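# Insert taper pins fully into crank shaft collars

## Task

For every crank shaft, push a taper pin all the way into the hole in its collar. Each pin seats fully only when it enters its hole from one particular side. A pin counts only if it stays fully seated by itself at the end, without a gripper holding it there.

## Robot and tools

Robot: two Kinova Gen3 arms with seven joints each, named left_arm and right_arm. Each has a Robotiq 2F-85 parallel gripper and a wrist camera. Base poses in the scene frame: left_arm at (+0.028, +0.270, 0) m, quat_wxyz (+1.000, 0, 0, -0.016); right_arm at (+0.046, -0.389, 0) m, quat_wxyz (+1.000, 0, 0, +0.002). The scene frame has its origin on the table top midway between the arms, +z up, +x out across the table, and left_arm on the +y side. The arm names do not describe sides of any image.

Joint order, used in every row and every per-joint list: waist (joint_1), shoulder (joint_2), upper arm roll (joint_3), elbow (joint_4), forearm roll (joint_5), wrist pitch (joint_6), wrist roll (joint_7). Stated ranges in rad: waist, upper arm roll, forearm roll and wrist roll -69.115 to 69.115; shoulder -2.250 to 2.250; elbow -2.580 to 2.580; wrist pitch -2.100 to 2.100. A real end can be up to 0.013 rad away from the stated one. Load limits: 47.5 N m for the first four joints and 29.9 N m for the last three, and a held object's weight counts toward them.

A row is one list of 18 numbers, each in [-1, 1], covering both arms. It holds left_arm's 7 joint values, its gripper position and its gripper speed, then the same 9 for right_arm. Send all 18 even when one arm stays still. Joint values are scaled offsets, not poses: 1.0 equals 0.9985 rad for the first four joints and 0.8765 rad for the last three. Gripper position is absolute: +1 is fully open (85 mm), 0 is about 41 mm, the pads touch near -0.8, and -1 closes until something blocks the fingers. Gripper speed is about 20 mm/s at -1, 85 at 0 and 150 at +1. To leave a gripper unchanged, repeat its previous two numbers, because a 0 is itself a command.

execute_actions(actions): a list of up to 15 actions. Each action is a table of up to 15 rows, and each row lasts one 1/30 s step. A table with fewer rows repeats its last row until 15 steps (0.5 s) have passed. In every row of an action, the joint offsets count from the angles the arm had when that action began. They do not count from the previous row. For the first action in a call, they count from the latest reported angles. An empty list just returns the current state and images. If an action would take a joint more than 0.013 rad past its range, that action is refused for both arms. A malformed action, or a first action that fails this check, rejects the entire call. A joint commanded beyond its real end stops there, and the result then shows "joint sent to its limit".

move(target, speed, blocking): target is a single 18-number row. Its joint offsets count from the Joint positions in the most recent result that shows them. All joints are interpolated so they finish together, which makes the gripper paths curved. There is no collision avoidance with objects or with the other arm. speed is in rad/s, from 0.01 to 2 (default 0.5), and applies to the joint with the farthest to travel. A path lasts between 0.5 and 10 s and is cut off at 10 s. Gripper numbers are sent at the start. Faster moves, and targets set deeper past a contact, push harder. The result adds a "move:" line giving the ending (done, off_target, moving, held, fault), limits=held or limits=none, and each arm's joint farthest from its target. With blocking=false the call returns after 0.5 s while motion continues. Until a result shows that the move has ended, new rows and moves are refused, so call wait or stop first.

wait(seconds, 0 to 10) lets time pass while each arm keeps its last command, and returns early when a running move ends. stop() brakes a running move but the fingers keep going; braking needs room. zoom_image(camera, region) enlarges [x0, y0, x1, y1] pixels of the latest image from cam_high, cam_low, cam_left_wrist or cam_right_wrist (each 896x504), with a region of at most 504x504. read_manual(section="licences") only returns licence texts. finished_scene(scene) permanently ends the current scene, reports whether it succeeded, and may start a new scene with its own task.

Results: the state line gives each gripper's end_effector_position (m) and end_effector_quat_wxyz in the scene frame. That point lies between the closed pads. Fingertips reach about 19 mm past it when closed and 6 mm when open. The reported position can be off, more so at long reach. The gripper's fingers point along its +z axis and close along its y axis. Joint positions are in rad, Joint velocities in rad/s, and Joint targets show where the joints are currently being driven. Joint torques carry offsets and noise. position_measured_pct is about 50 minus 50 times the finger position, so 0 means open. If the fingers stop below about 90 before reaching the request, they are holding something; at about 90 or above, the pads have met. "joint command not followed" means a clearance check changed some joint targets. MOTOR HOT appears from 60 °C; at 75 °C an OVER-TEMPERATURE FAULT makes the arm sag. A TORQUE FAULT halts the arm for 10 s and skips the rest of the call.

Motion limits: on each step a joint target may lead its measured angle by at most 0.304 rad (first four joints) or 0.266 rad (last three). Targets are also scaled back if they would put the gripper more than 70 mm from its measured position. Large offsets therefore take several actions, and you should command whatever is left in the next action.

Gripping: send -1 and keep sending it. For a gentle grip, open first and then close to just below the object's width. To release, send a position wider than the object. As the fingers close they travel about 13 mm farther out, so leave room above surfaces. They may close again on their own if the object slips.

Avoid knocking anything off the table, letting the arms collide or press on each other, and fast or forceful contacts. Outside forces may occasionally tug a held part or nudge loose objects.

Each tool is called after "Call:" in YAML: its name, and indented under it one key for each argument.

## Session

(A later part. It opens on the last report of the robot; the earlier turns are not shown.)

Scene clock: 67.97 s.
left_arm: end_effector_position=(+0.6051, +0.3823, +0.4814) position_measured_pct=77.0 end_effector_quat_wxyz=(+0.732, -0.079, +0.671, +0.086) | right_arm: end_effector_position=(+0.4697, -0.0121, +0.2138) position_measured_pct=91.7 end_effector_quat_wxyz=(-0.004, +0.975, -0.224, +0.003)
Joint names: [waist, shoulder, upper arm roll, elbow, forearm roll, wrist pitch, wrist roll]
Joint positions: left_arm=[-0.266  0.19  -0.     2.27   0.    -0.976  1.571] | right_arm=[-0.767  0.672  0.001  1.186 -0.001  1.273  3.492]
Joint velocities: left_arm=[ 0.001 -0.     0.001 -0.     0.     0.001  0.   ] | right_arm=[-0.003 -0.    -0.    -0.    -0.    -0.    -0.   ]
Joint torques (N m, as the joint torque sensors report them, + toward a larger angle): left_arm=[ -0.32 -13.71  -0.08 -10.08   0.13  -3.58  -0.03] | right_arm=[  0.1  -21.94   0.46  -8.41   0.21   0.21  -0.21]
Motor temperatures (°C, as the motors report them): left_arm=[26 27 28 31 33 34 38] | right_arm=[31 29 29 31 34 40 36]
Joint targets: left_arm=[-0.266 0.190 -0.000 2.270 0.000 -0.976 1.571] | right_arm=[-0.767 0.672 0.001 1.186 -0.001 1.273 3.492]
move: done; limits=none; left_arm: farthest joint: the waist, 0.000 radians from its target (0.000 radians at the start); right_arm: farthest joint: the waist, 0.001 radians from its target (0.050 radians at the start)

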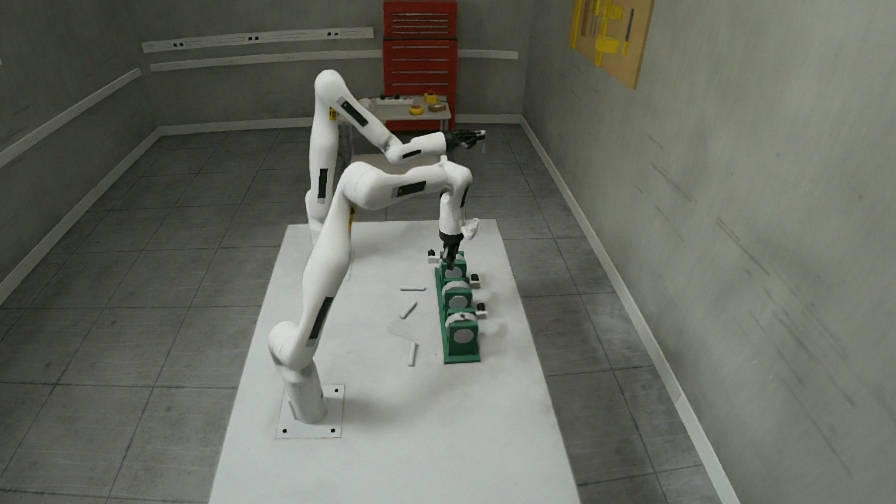

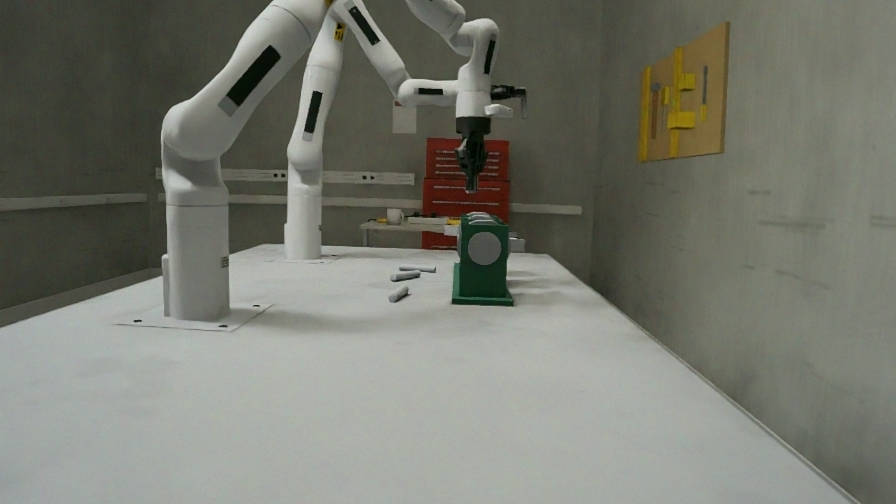

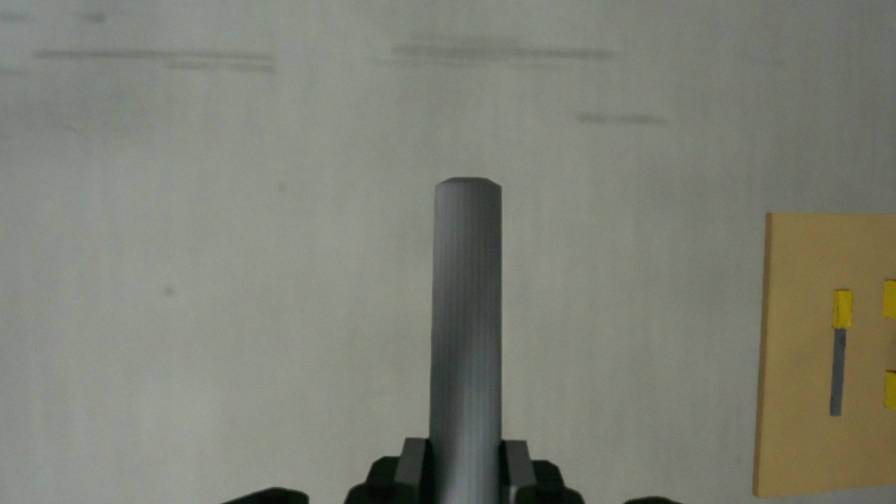

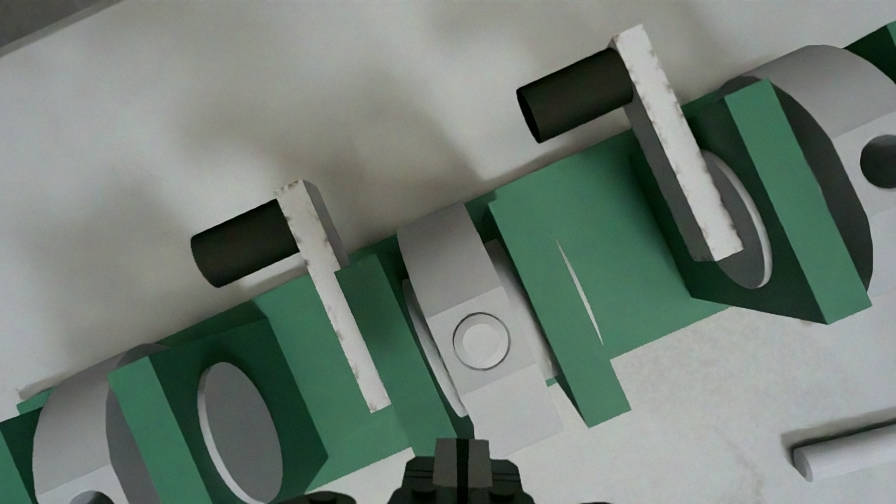

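Call:
move:
  target: [0,0,0,0,0,0,0,-1,0, -0.347,0.1525,0,0.0917,0,-0.266,0,0,0]
  speed: 0.7

Scene clock: 69.27 s.
left_arm: end_effector_position=(+0.6051, +0.3823, +0.4814) position_measured_pct=77.0 end_effector_quat_wxyz=(+0.732, -0.079, +0.671, +0.086) | right_arm: end_effector_position=(+0.3226, +0.1213, +0.1001) position_measured_pct=50.0 end_effector_quat_wxyz=(+0.000, +0.999, -0.053, -0.000)
Joint names: [waist, shoulder, upper arm roll, elbow, forearm roll, wrist pitch, wrist roll]
Joint positions: left_arm=[-0.266  0.19  -0.     2.27   0.    -0.976  1.571] | right_arm=[-1.113  0.824  0.001  1.278 -0.001  1.04   3.492]
Joint velocities: left_arm=[ 0.     0.    -0.    -0.    -0.     0.001 -0.   ] | right_arm=[-0.002  0.001  0.002 -0.002  0.    -0.001 -0.   ]
Joint torques (N m, as the joint torque sensors report them, + toward a larger angle): left_arm=[  0.1  -13.99   0.11 -10.08  -0.5   -3.61  -0.36] | right_arm=[  0.   -23.28   0.83  -7.58   0.03   0.35  -0.06]
Motor temperatures (°C, as the motors report them): left_arm=[26 27 28 31 33 34 38] | right_arm=[31 29 29 31 34 40 36]
Joint targets: left_arm=[-0.266 0.190 -0.000 2.270 0.000 -0.976 1.571] | right_arm=[-1.114 0.824 0.001 1.278 -0.001 1.040 3.492]
move: done; limits=none; left_arm: farthest joint: the waist, 0.000 radians from its target (0.000 radians at the start); right_arm: farthest joint: the waist, 0.000 radians from its target (0.346 radians at the start)

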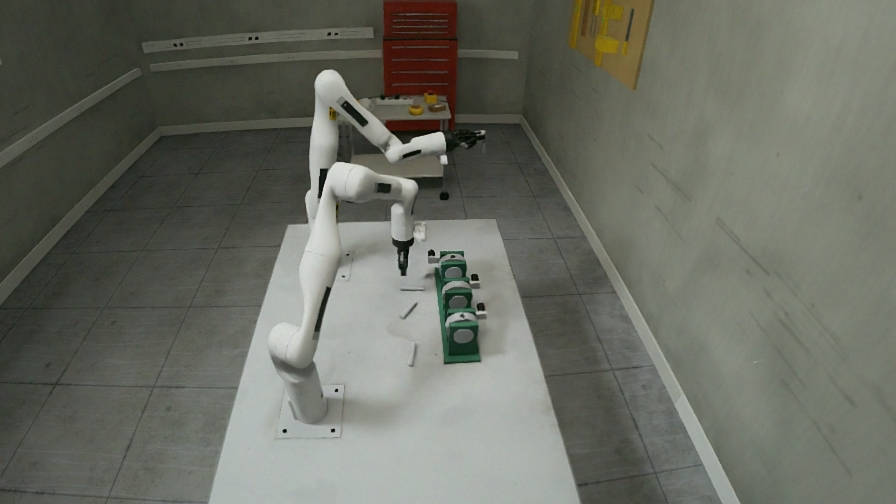

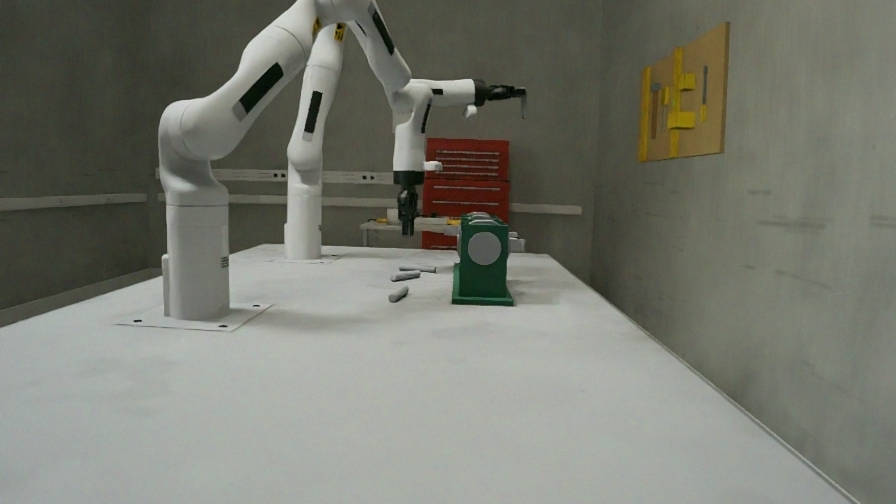

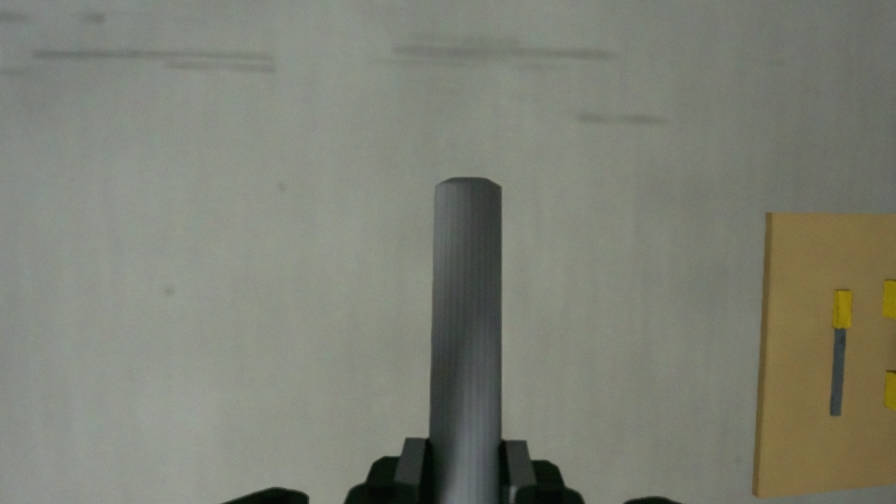

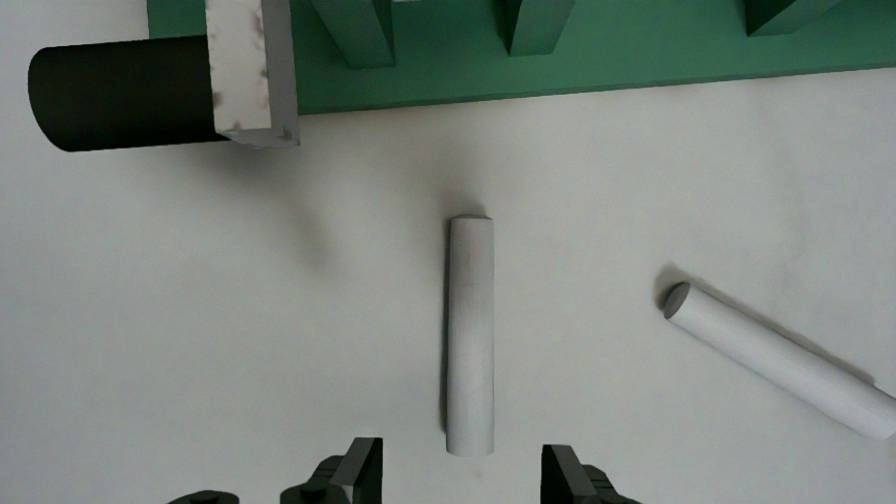

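Call:
move:
  target: [0,0,0,0,0,0,0,-1,0, 0.002,0.1073,0,0.0635,0,-0.195,0,0,0]
  speed: 0.3

Call:
move:
  target: [0,0,0,0,0,0,0,-1,0, 0,0,0,0,0,0,0,-1,0]

Call:
move:
  target: [0,0,0,0,0,0,0,-1,0, 0,-0.1073,0,-0.0635,0,0.195,0,-1,0]
  speed: 0.4

Scene clock: 70.57 s.
left_arm: end_effector_position=(+0.6051, +0.3823, +0.4814) position_measured_pct=77.0 end_effector_quat_wxyz=(+0.732, -0.079, +0.671, +0.086) | right_arm: end_effector_position=(+0.3227, +0.1190, +0.0219) position_measured_pct=50.0 end_effector_quat_wxyz=(-0.000, +0.999, -0.054, +0.000)
Joint names: [waist, shoulder, upper arm roll, elbow, forearm roll, wrist pitch, wrist roll]
Joint positions: left_arm=[-0.266  0.19  -0.     2.27   0.    -0.976  1.571] | right_arm=[-1.111  0.931  0.001  1.341 -0.001  0.869  3.492]
Joint velocities: left_arm=[ 0.001 -0.     0.    -0.     0.    -0.001  0.   ] | right_arm=[ 0.     0.004 -0.    -0.001  0.     0.     0.   ]
Joint torques (N m, as the joint torque sensors report them, + toward a larger angle): left_arm=[  0.06 -14.12  -0.2   -9.86  -0.02  -3.59  -0.17] | right_arm=[  0.01 -24.56   0.98  -6.82  -0.11   0.02  -0.04]
Motor temperatures (°C, as the motors report them): left_arm=[26 27 28 31 33 34 38] | right_arm=[31 29 29 31 34 40 36]
Joint targets: left_arm=[-0.266 0.190 -0.000 2.270 0.000 -0.976 1.571] | right_arm=[-1.111 0.931 0.001 1.341 -0.001 0.869 3.492]
move: done; limits=none; left_arm: farthest joint: the waist, 0.000 radians from its target (0.000 radians at the start); right_arm: farthest joint: the waist, 0.000 radians from its target (0.003 radians at the start)

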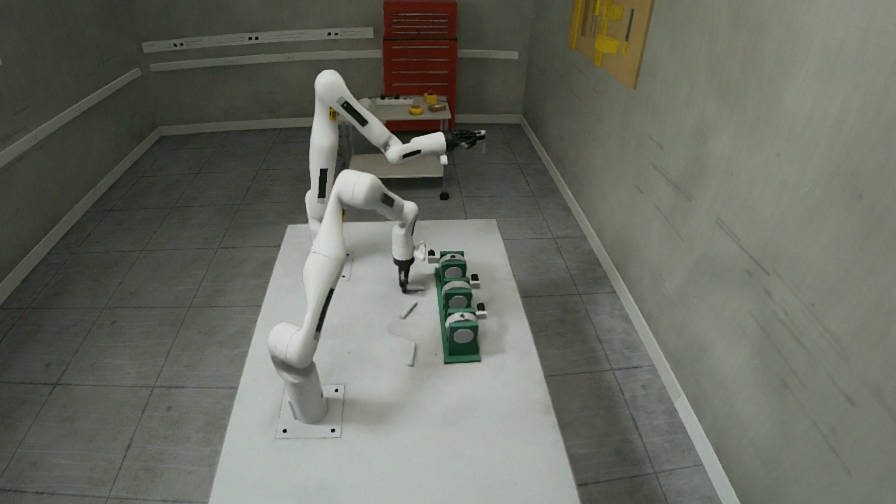

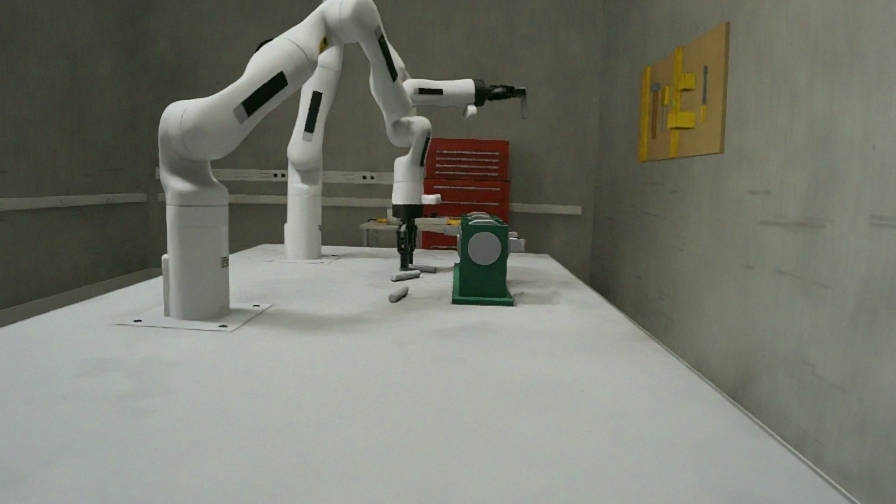

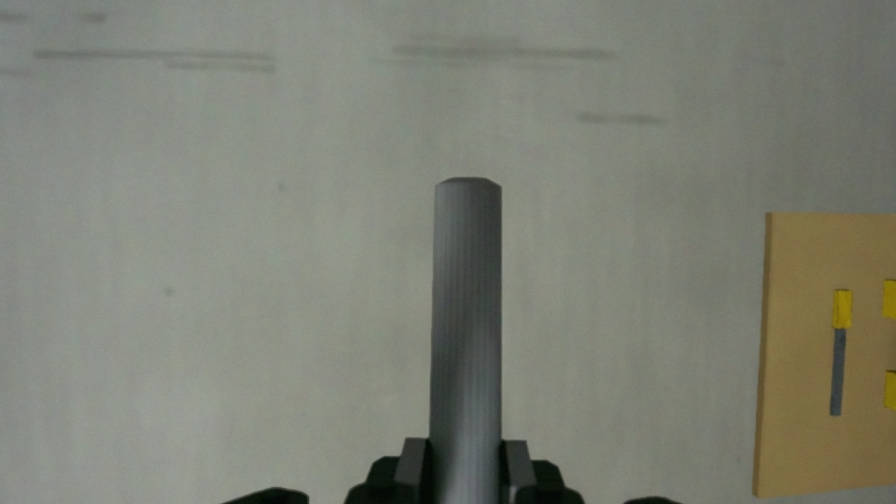

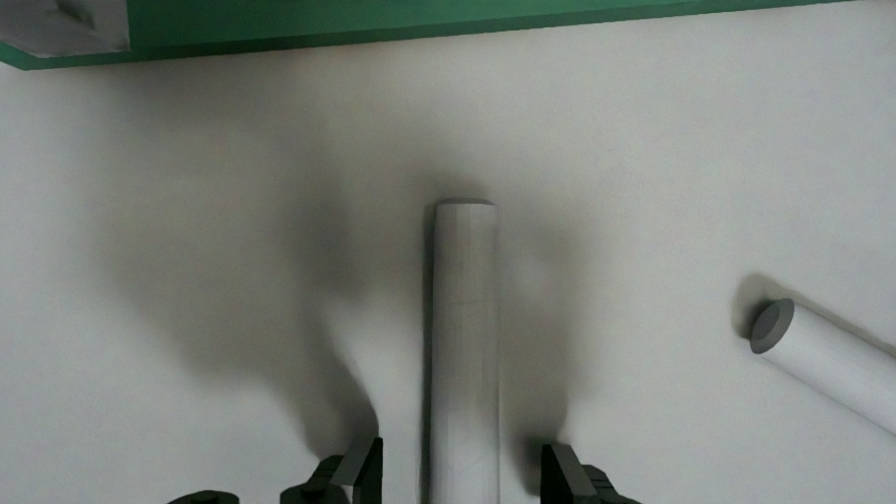

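Scene clock: 71.20 s.
left_arm: end_effector_position=(+0.6051, +0.3823, +0.4814) position_measured_pct=77.0 end_effector_quat_wxyz=(+0.732, -0.079, +0.671, +0.086) | right_arm: end_effector_position=(+0.3228, +0.1191, +0.0223) position_measured_pct=77.4 end_effector_quat_wxyz=(-0.000, +0.999, -0.054, +0.000)
Joint names: [waist, shoulder, upper arm roll, elbow, forearm roll, wrist pitch, wrist roll]
Joint positions: left_arm=[-0.266  0.19  -0.     2.27   0.    -0.976  1.571] | right_arm=[-1.111  0.93   0.001  1.341 -0.001  0.869  3.492]
Joint velocities: left_arm=[-0.    -0.001  0.001 -0.    -0.     0.002  0.   ] | right_arm=[-0.     0.    -0.001  0.002 -0.     0.    -0.   ]
Joint torques (N m, as the joint torque sensors report them, + toward a larger angle): left_arm=[ -0.28 -14.    -0.38  -9.91   0.    -3.73  -0.24] | right_arm=[ -0.13 -23.42   0.78  -6.46  -0.04   0.12  -0.14]
Motor temperatures (°C, as the motors report them): left_arm=[26 27 28 31 33 34 38] | right_arm=[31 29 29 31 34 40 36]
Joint targets: left_arm=[-0.266 0.190 -0.000 2.270 0.000 -0.976 1.571] | right_arm=[-1.111 0.931 0.001 1.341 -0.001 0.869 3.492]
move: done; limits=none; left_arm: farthest joint: the waist, 0.000 radians from its target (0.000 radians at the start); right_arm: farthest joint: the shoulder, 0.001 radians from its target (0.000 radians at the start)

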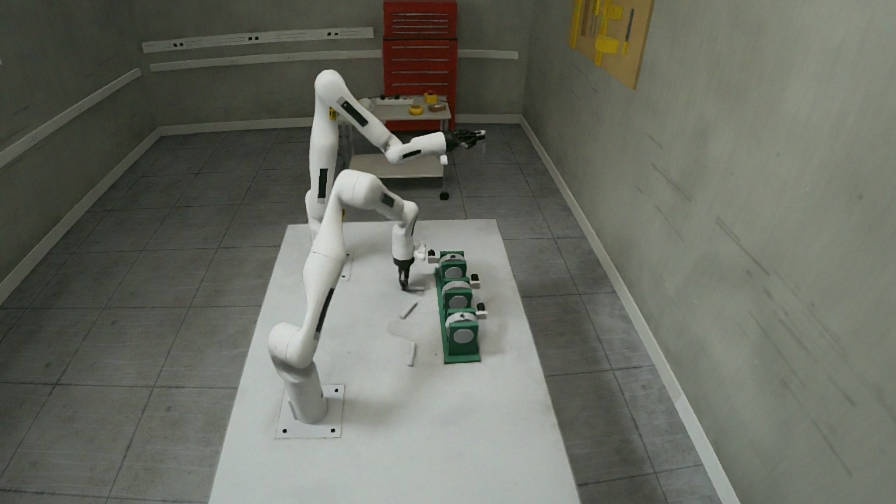

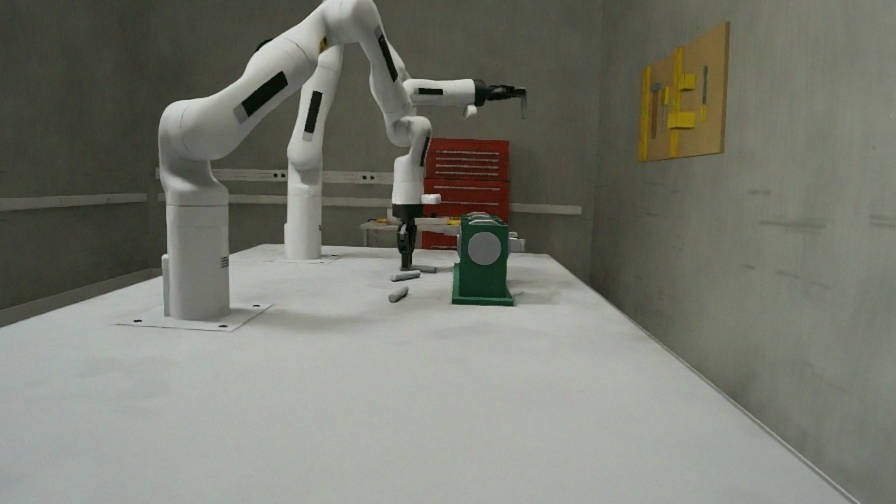

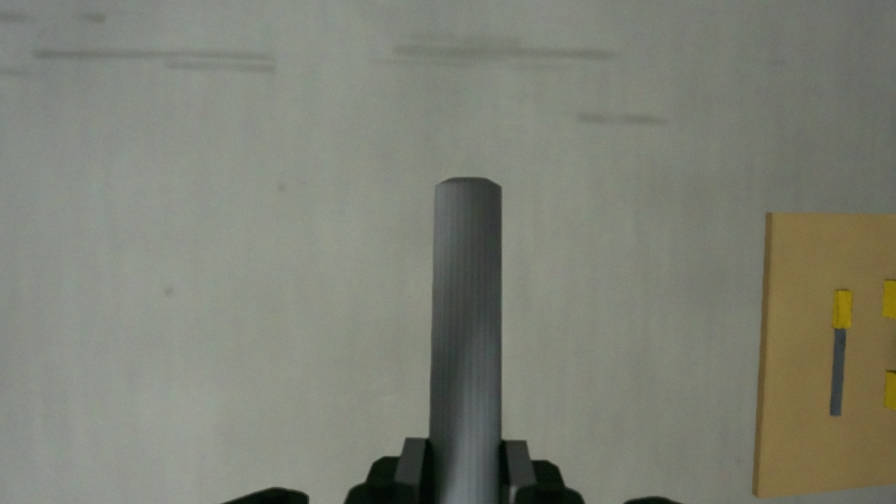

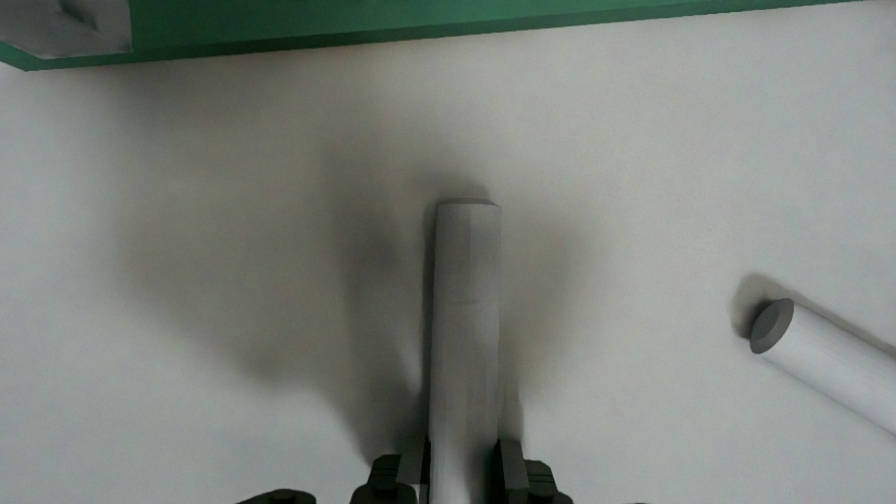

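Scene clock: 72.00 s.
left_arm: end_effector_position=(+0.6051, +0.3823, +0.4814) position_measured_pct=77.0 end_effector_quat_wxyz=(+0.732, -0.079, +0.671, +0.086) | right_arm: end_effector_position=(+0.3236, +0.1208, +0.1006) position_measured_pct=77.4 end_effector_quat_wxyz=(-0.000, +0.999, -0.054, +0.000)
Joint names: [waist, shoulder, upper arm roll, elbow, forearm roll, wrist pitch, wrist roll]
Joint positions: left_arm=[-0.266  0.19  -0.     2.27   0.    -0.976  1.571] | right_arm=[-1.111  0.823  0.001  1.278 -0.001  1.04   3.492]
Joint velocities: left_arm=[-0.001 -0.     0.001 -0.     0.     0.001  0.   ] | right_arm=[-0.    -0.003  0.    -0.001  0.     0.    -0.   ]
Joint torques (N m, as the joint torque sensors report them, + toward a larger angle): left_arm=[ -0.51 -13.78  -0.13  -9.83  -0.22  -3.76  -0.34] | right_arm=[ -0.01 -24.34   0.67  -7.88  -0.03  -0.05  -0.14]
Motor temperatures (°C, as the motors report them): left_arm=[26 27 28 31 33 34 38] | right_arm=[31 29 29 31 34 40 36]
Joint targets: left_arm=[-0.266 0.190 -0.000 2.270 0.000 -0.976 1.571] | right_arm=[-1.111 0.823 0.001 1.278 -0.001 1.040 3.492]
move: done; limits=none; left_arm: farthest joint: the waist, 0.000 radians from its target (0.000 radians at the start); right_arm: farthest joint: the shoulder, 0.001 radians from its target (0.107 radians at the start)

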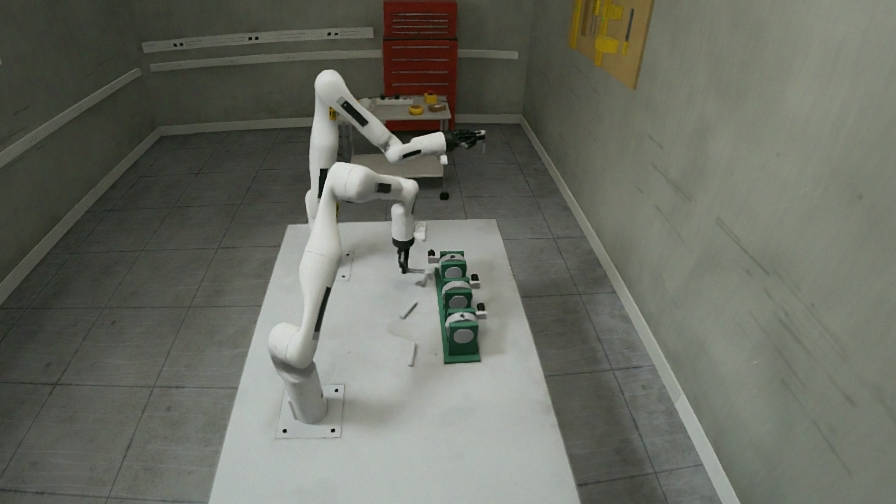

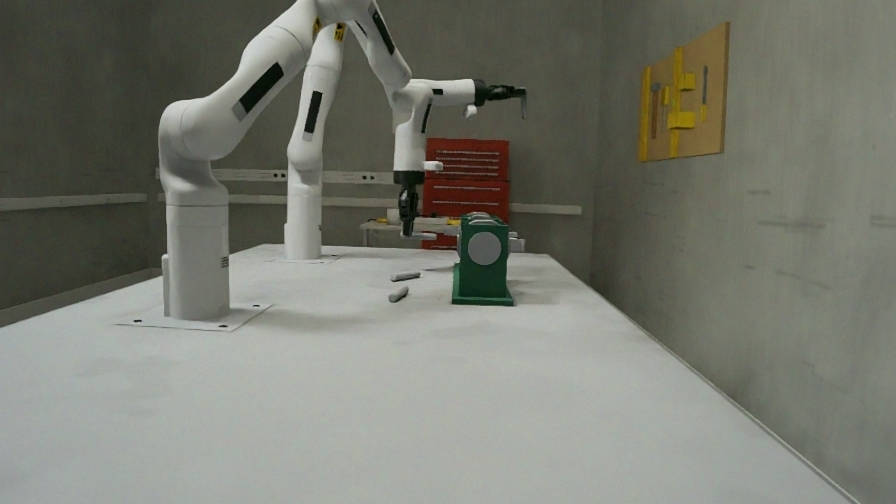

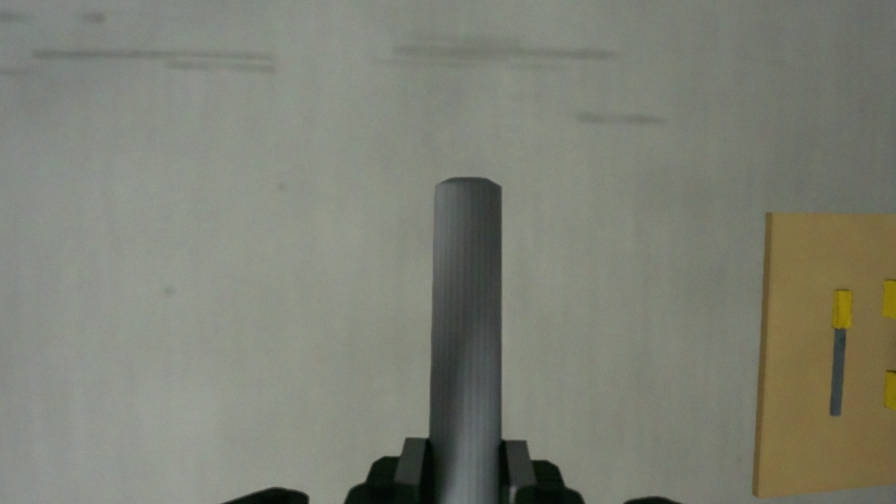

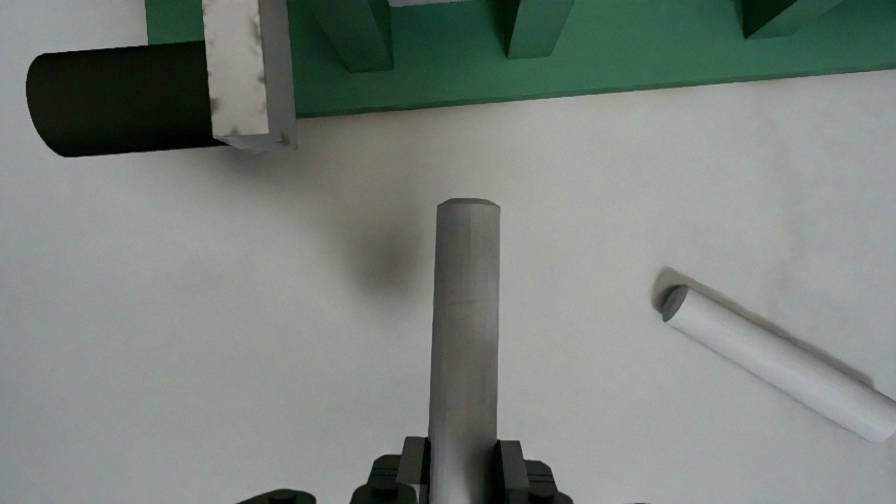

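Call:
move:
  target: [0,0,0,0,0,0,0,-1,0, 0.05,-0.474,0,0.673,0,-0.968,-0.7306,-1,0]
  speed: 1.1

Call:
move:
  target: [0,0,0,0,0,0,0,-1,0, 0.1825,0.13,0,0.15,0,-0.968,-0.7306,-1,0]
  speed: 1.1

Call:
move:
  target: [0,0,0,0,0,0,0,-1,0, 0,0.4135,0,0.084,0,-0.968,-0.7306,-1,0]
  speed: 0.9

Scene clock: 74.20 s.
left_arm: end_effector_position=(+0.6051, +0.3823, +0.4814) position_measured_pct=77.0 end_effector_quat_wxyz=(+0.732, -0.079, +0.671, +0.086) | right_arm: end_effector_position=(+0.3426, +0.0951, +0.2227) position_measured_pct=77.4 end_effector_quat_wxyz=(-0.317, +0.873, -0.368, +0.034)
Joint names: [waist, shoulder, upper arm roll, elbow, forearm roll, wrist pitch, wrist roll]
Joint positions: left_arm=[-0.266  0.19  -0.     2.27   0.    -0.976  1.571] | right_arm=[-1.062  0.35   0.001  1.95  -0.001  0.192  2.851]
Joint velocities: left_arm=[-0.001 -0.001 -0.002 -0.    -0.    -0.    -0.   ] | right_arm=[ 0.    -0.001  0.001  0.002 -0.     0.     0.   ]
Joint torques (N m, as the joint torque sensors report them, + toward a larger angle): left_arm=[  0.13 -13.99  -0.3   -9.82  -0.2   -3.59  -0.4 ] | right_arm=[ -0.26 -16.45   0.57  -8.86   0.05  -1.77   0.11]
Motor temperatures (°C, as the motors report them): left_arm=[26 27 28 31 33 34 38] | right_arm=[31 29 29 31 34 40 36]
Joint targets: left_arm=[-0.266 0.190 -0.000 2.270 0.000 -0.976 1.571] | right_arm=[-1.062 0.350 0.001 1.950 -0.001 0.192 2.851]
move: done; limits=none; left_arm: farthest joint: the waist, 0.000 radians from its target (0.000 radians at the start); right_arm: farthest joint: the shoulder, 0.001 radians from its target (0.473 radians at the start)

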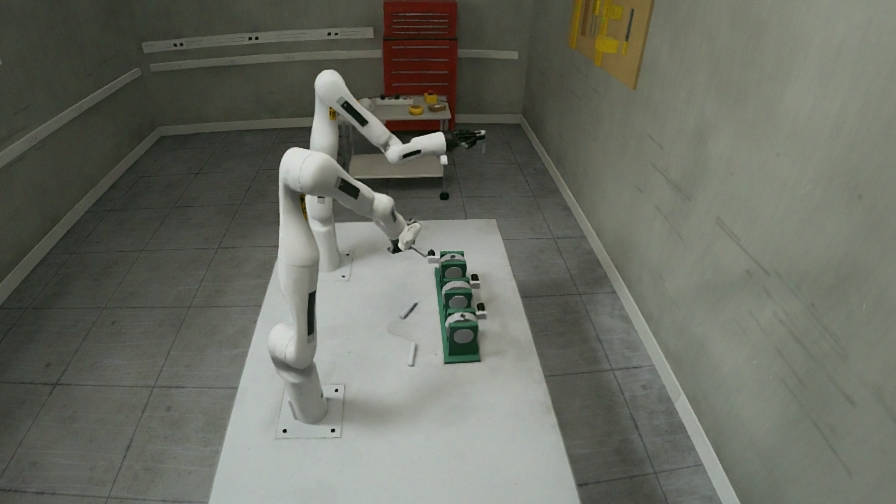

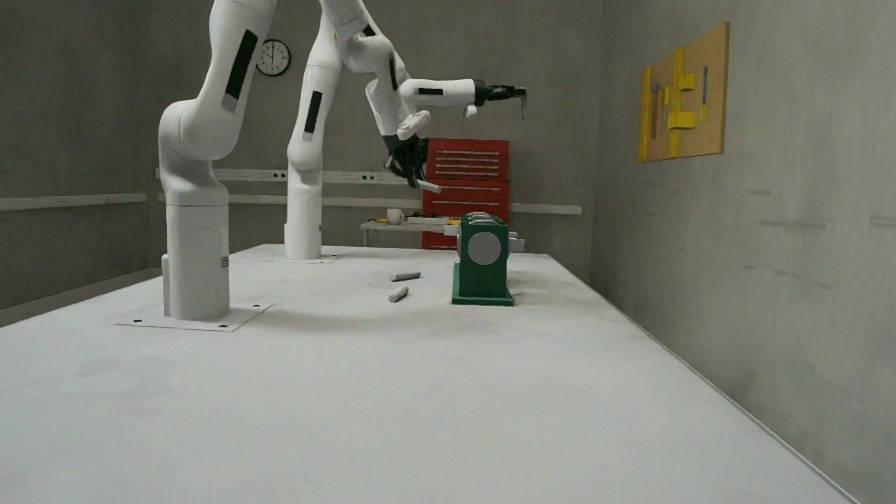

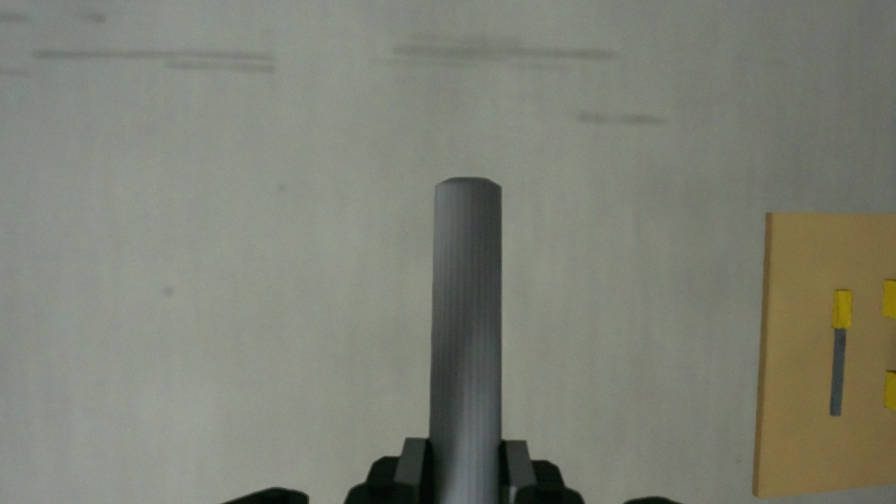

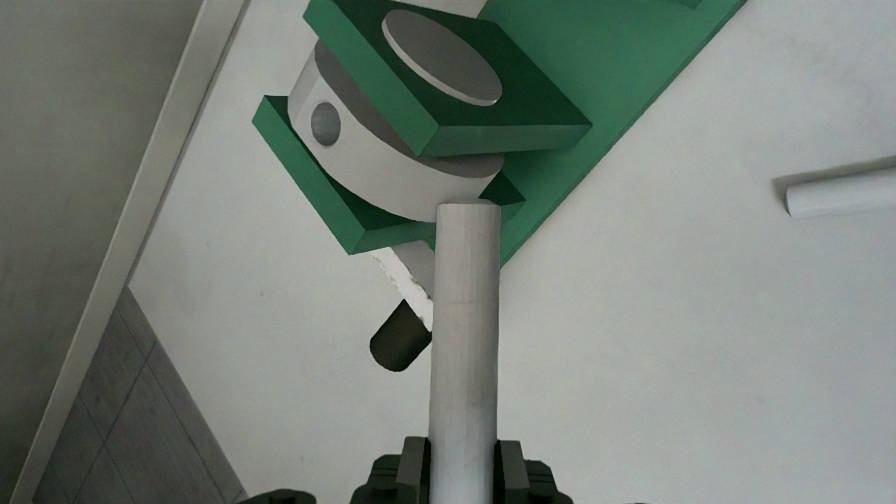

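Scene clock: 75.50 s.
left_arm: end_effector_position=(+0.6051, +0.3823, +0.4814) position_measured_pct=77.0 end_effector_quat_wxyz=(+0.732, -0.079, +0.671, +0.086) | right_arm: end_effector_position=(+0.4806, +0.1004, +0.2848) position_measured_pct=77.4 end_effector_quat_wxyz=(+0.568, -0.565, +0.594, +0.069)
Joint names: [waist, shoulder, upper arm roll, elbow, forearm roll, wrist pitch, wrist roll]
Joint positions: left_arm=[-0.266  0.19  -0.     2.27   0.    -0.976  1.571] | right_arm=[-0.88   0.48   0.001  2.099 -0.001 -0.657  2.211]
Joint velocities: left_arm=[ 0.     0.     0.003 -0.     0.    -0.     0.   ] | right_arm=[ 0.003  0.002  0.     0.    -0.    -0.    -0.   ]
Joint torques (N m, as the joint torque sensors report them, + toward a larger angle): left_arm=[ -0.46 -13.85  -0.18 -10.32  -0.04  -3.65   0.35] | right_arm=[ -0.4  -19.13   0.51  -7.71   0.01  -3.     0.02]
Motor temperatures (°C, as the motors report them): left_arm=[26 27 28 31 33 34 38] | right_arm=[31 29 29 31 34 40 36]
Joint targets: left_arm=[-0.266 0.190 -0.000 2.270 0.000 -0.976 1.571] | right_arm=[-0.879 0.480 0.001 2.099 -0.001 -0.657 2.211]
move: done; limits=none; left_arm: farthest joint: the waist, 0.000 radians from its target (0.000 radians at the start); right_arm: farthest joint: the waist, 0.000 radians from its target (0.182 radians at the start)

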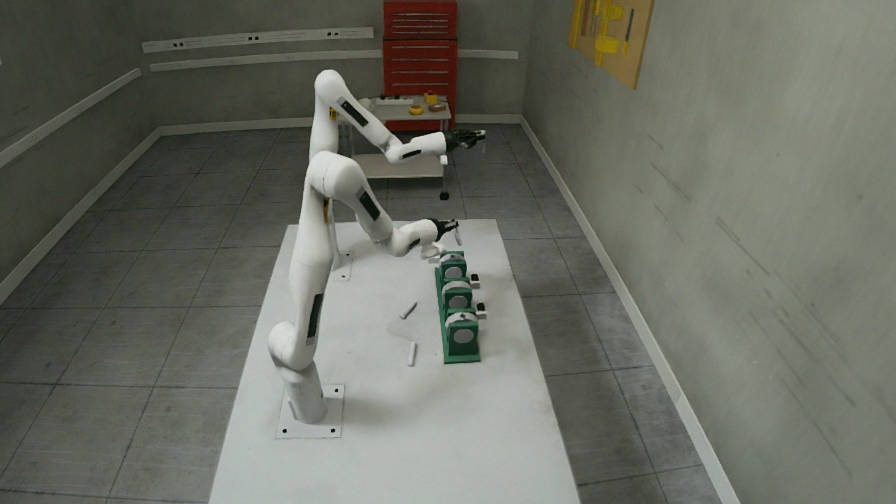

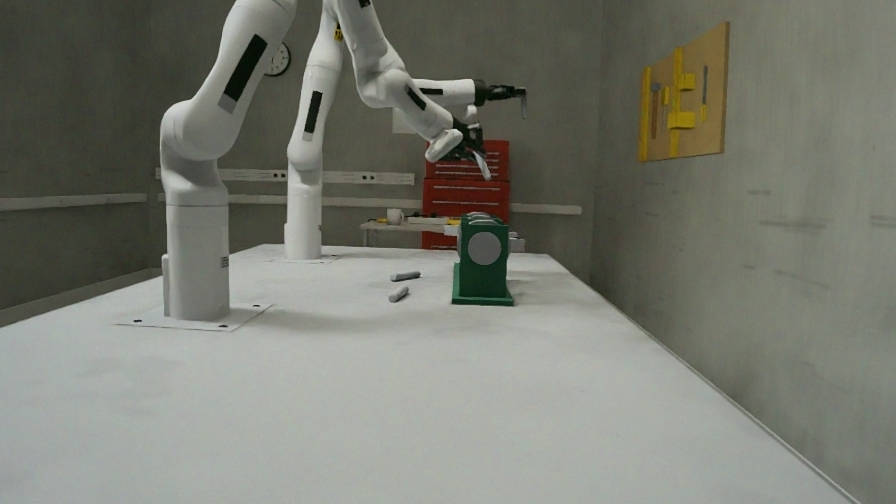

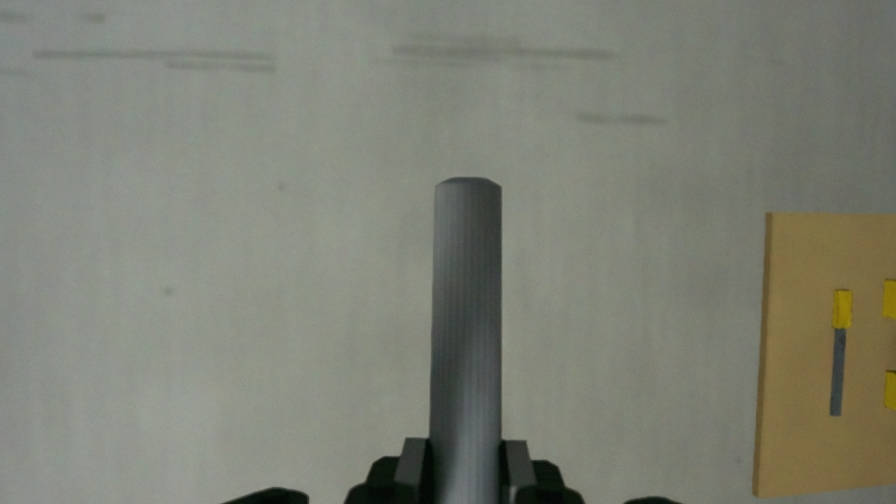

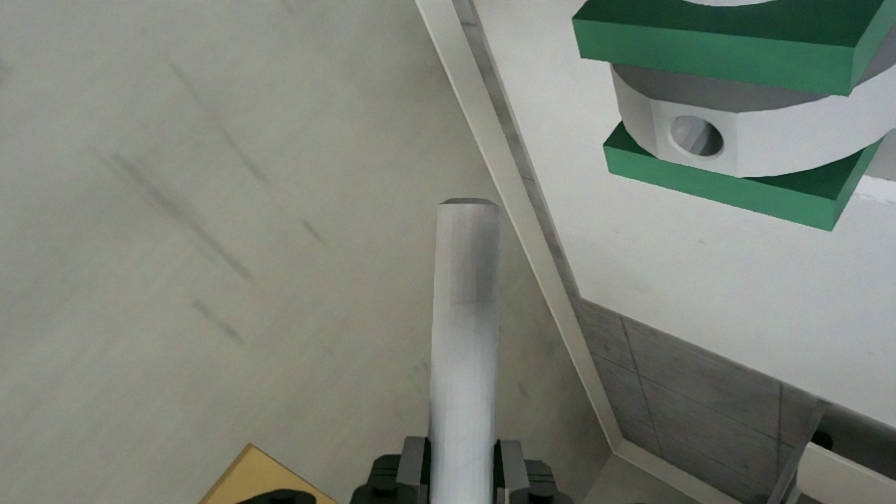

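Scene clock: 77.03 s.
left_arm: end_effector_position=(+0.6051, +0.3823, +0.4814) position_measured_pct=77.0 end_effector_quat_wxyz=(+0.732, -0.079, +0.671, +0.086) | right_arm: end_effector_position=(+0.4841, +0.1047, +0.2352) position_measured_pct=77.4 end_effector_quat_wxyz=(+0.640, -0.302, +0.639, +0.302)
Joint names: [waist, shoulder, upper arm roll, elbow, forearm roll, wrist pitch, wrist roll]
Joint positions: left_arm=[-0.266  0.19  -0.     2.27   0.    -0.976  1.571] | right_arm=[-0.88   0.892  0.001  2.183 -0.001 -1.505  1.57 ]
Joint velocities: left_arm=[ 0.     0.    -0.001  0.    -0.     0.     0.   ] | right_arm=[-0.     0.001 -0.     0.     0.     0.    -0.   ]
Joint torques (N m, as the joint torque sensors report them, + toward a larger angle): left_arm=[ -0.45 -13.91  -0.14  -9.57  -0.14  -3.64   0.03] | right_arm=[ -0.06 -21.3    0.66  -3.38   0.1   -3.4   -0.05]
Motor temperatures (°C, as the motors report them): left_arm=[26 27 28 31 33 34 38] | right_arm=[31 29 29 31 34 40 36]
Joint targets: left_arm=[-0.266 0.190 -0.000 2.270 0.000 -0.976 1.571] | right_arm=[-0.880 0.893 0.001 2.183 -0.001 -1.505 1.570]
move: done; limits=none; left_arm: farthest joint: the waist, 0.000 radians from its target (0.000 radians at the start); right_arm: farthest joint: the waist, 0.000 radians from its target (0.000 radians at the start)

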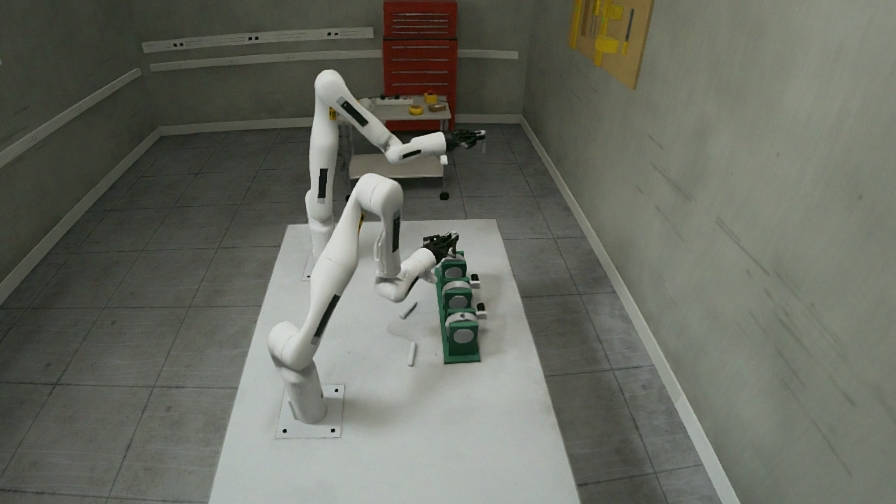

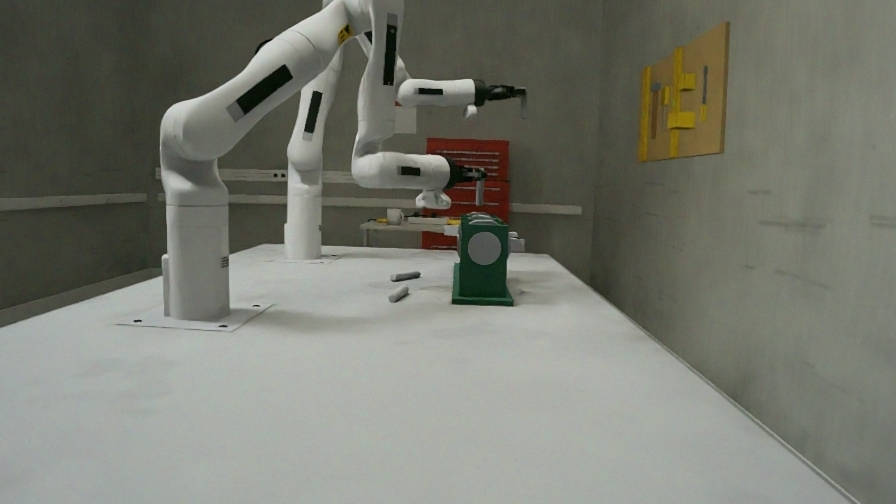

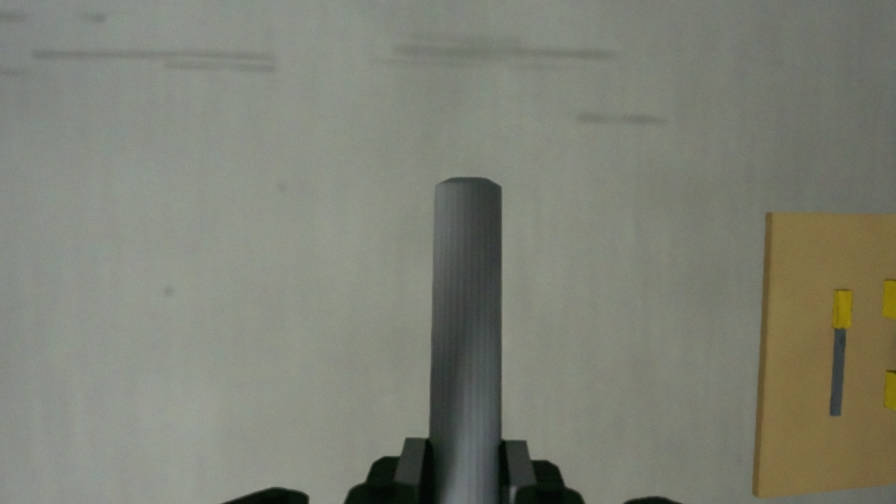

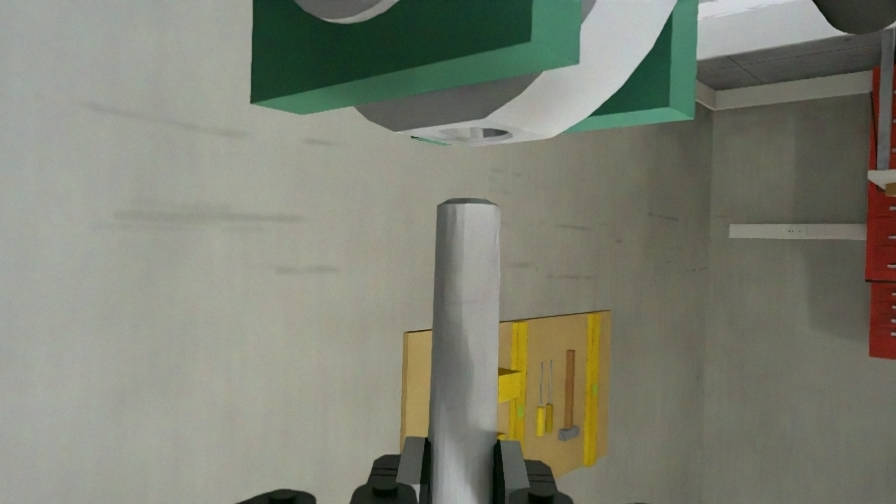

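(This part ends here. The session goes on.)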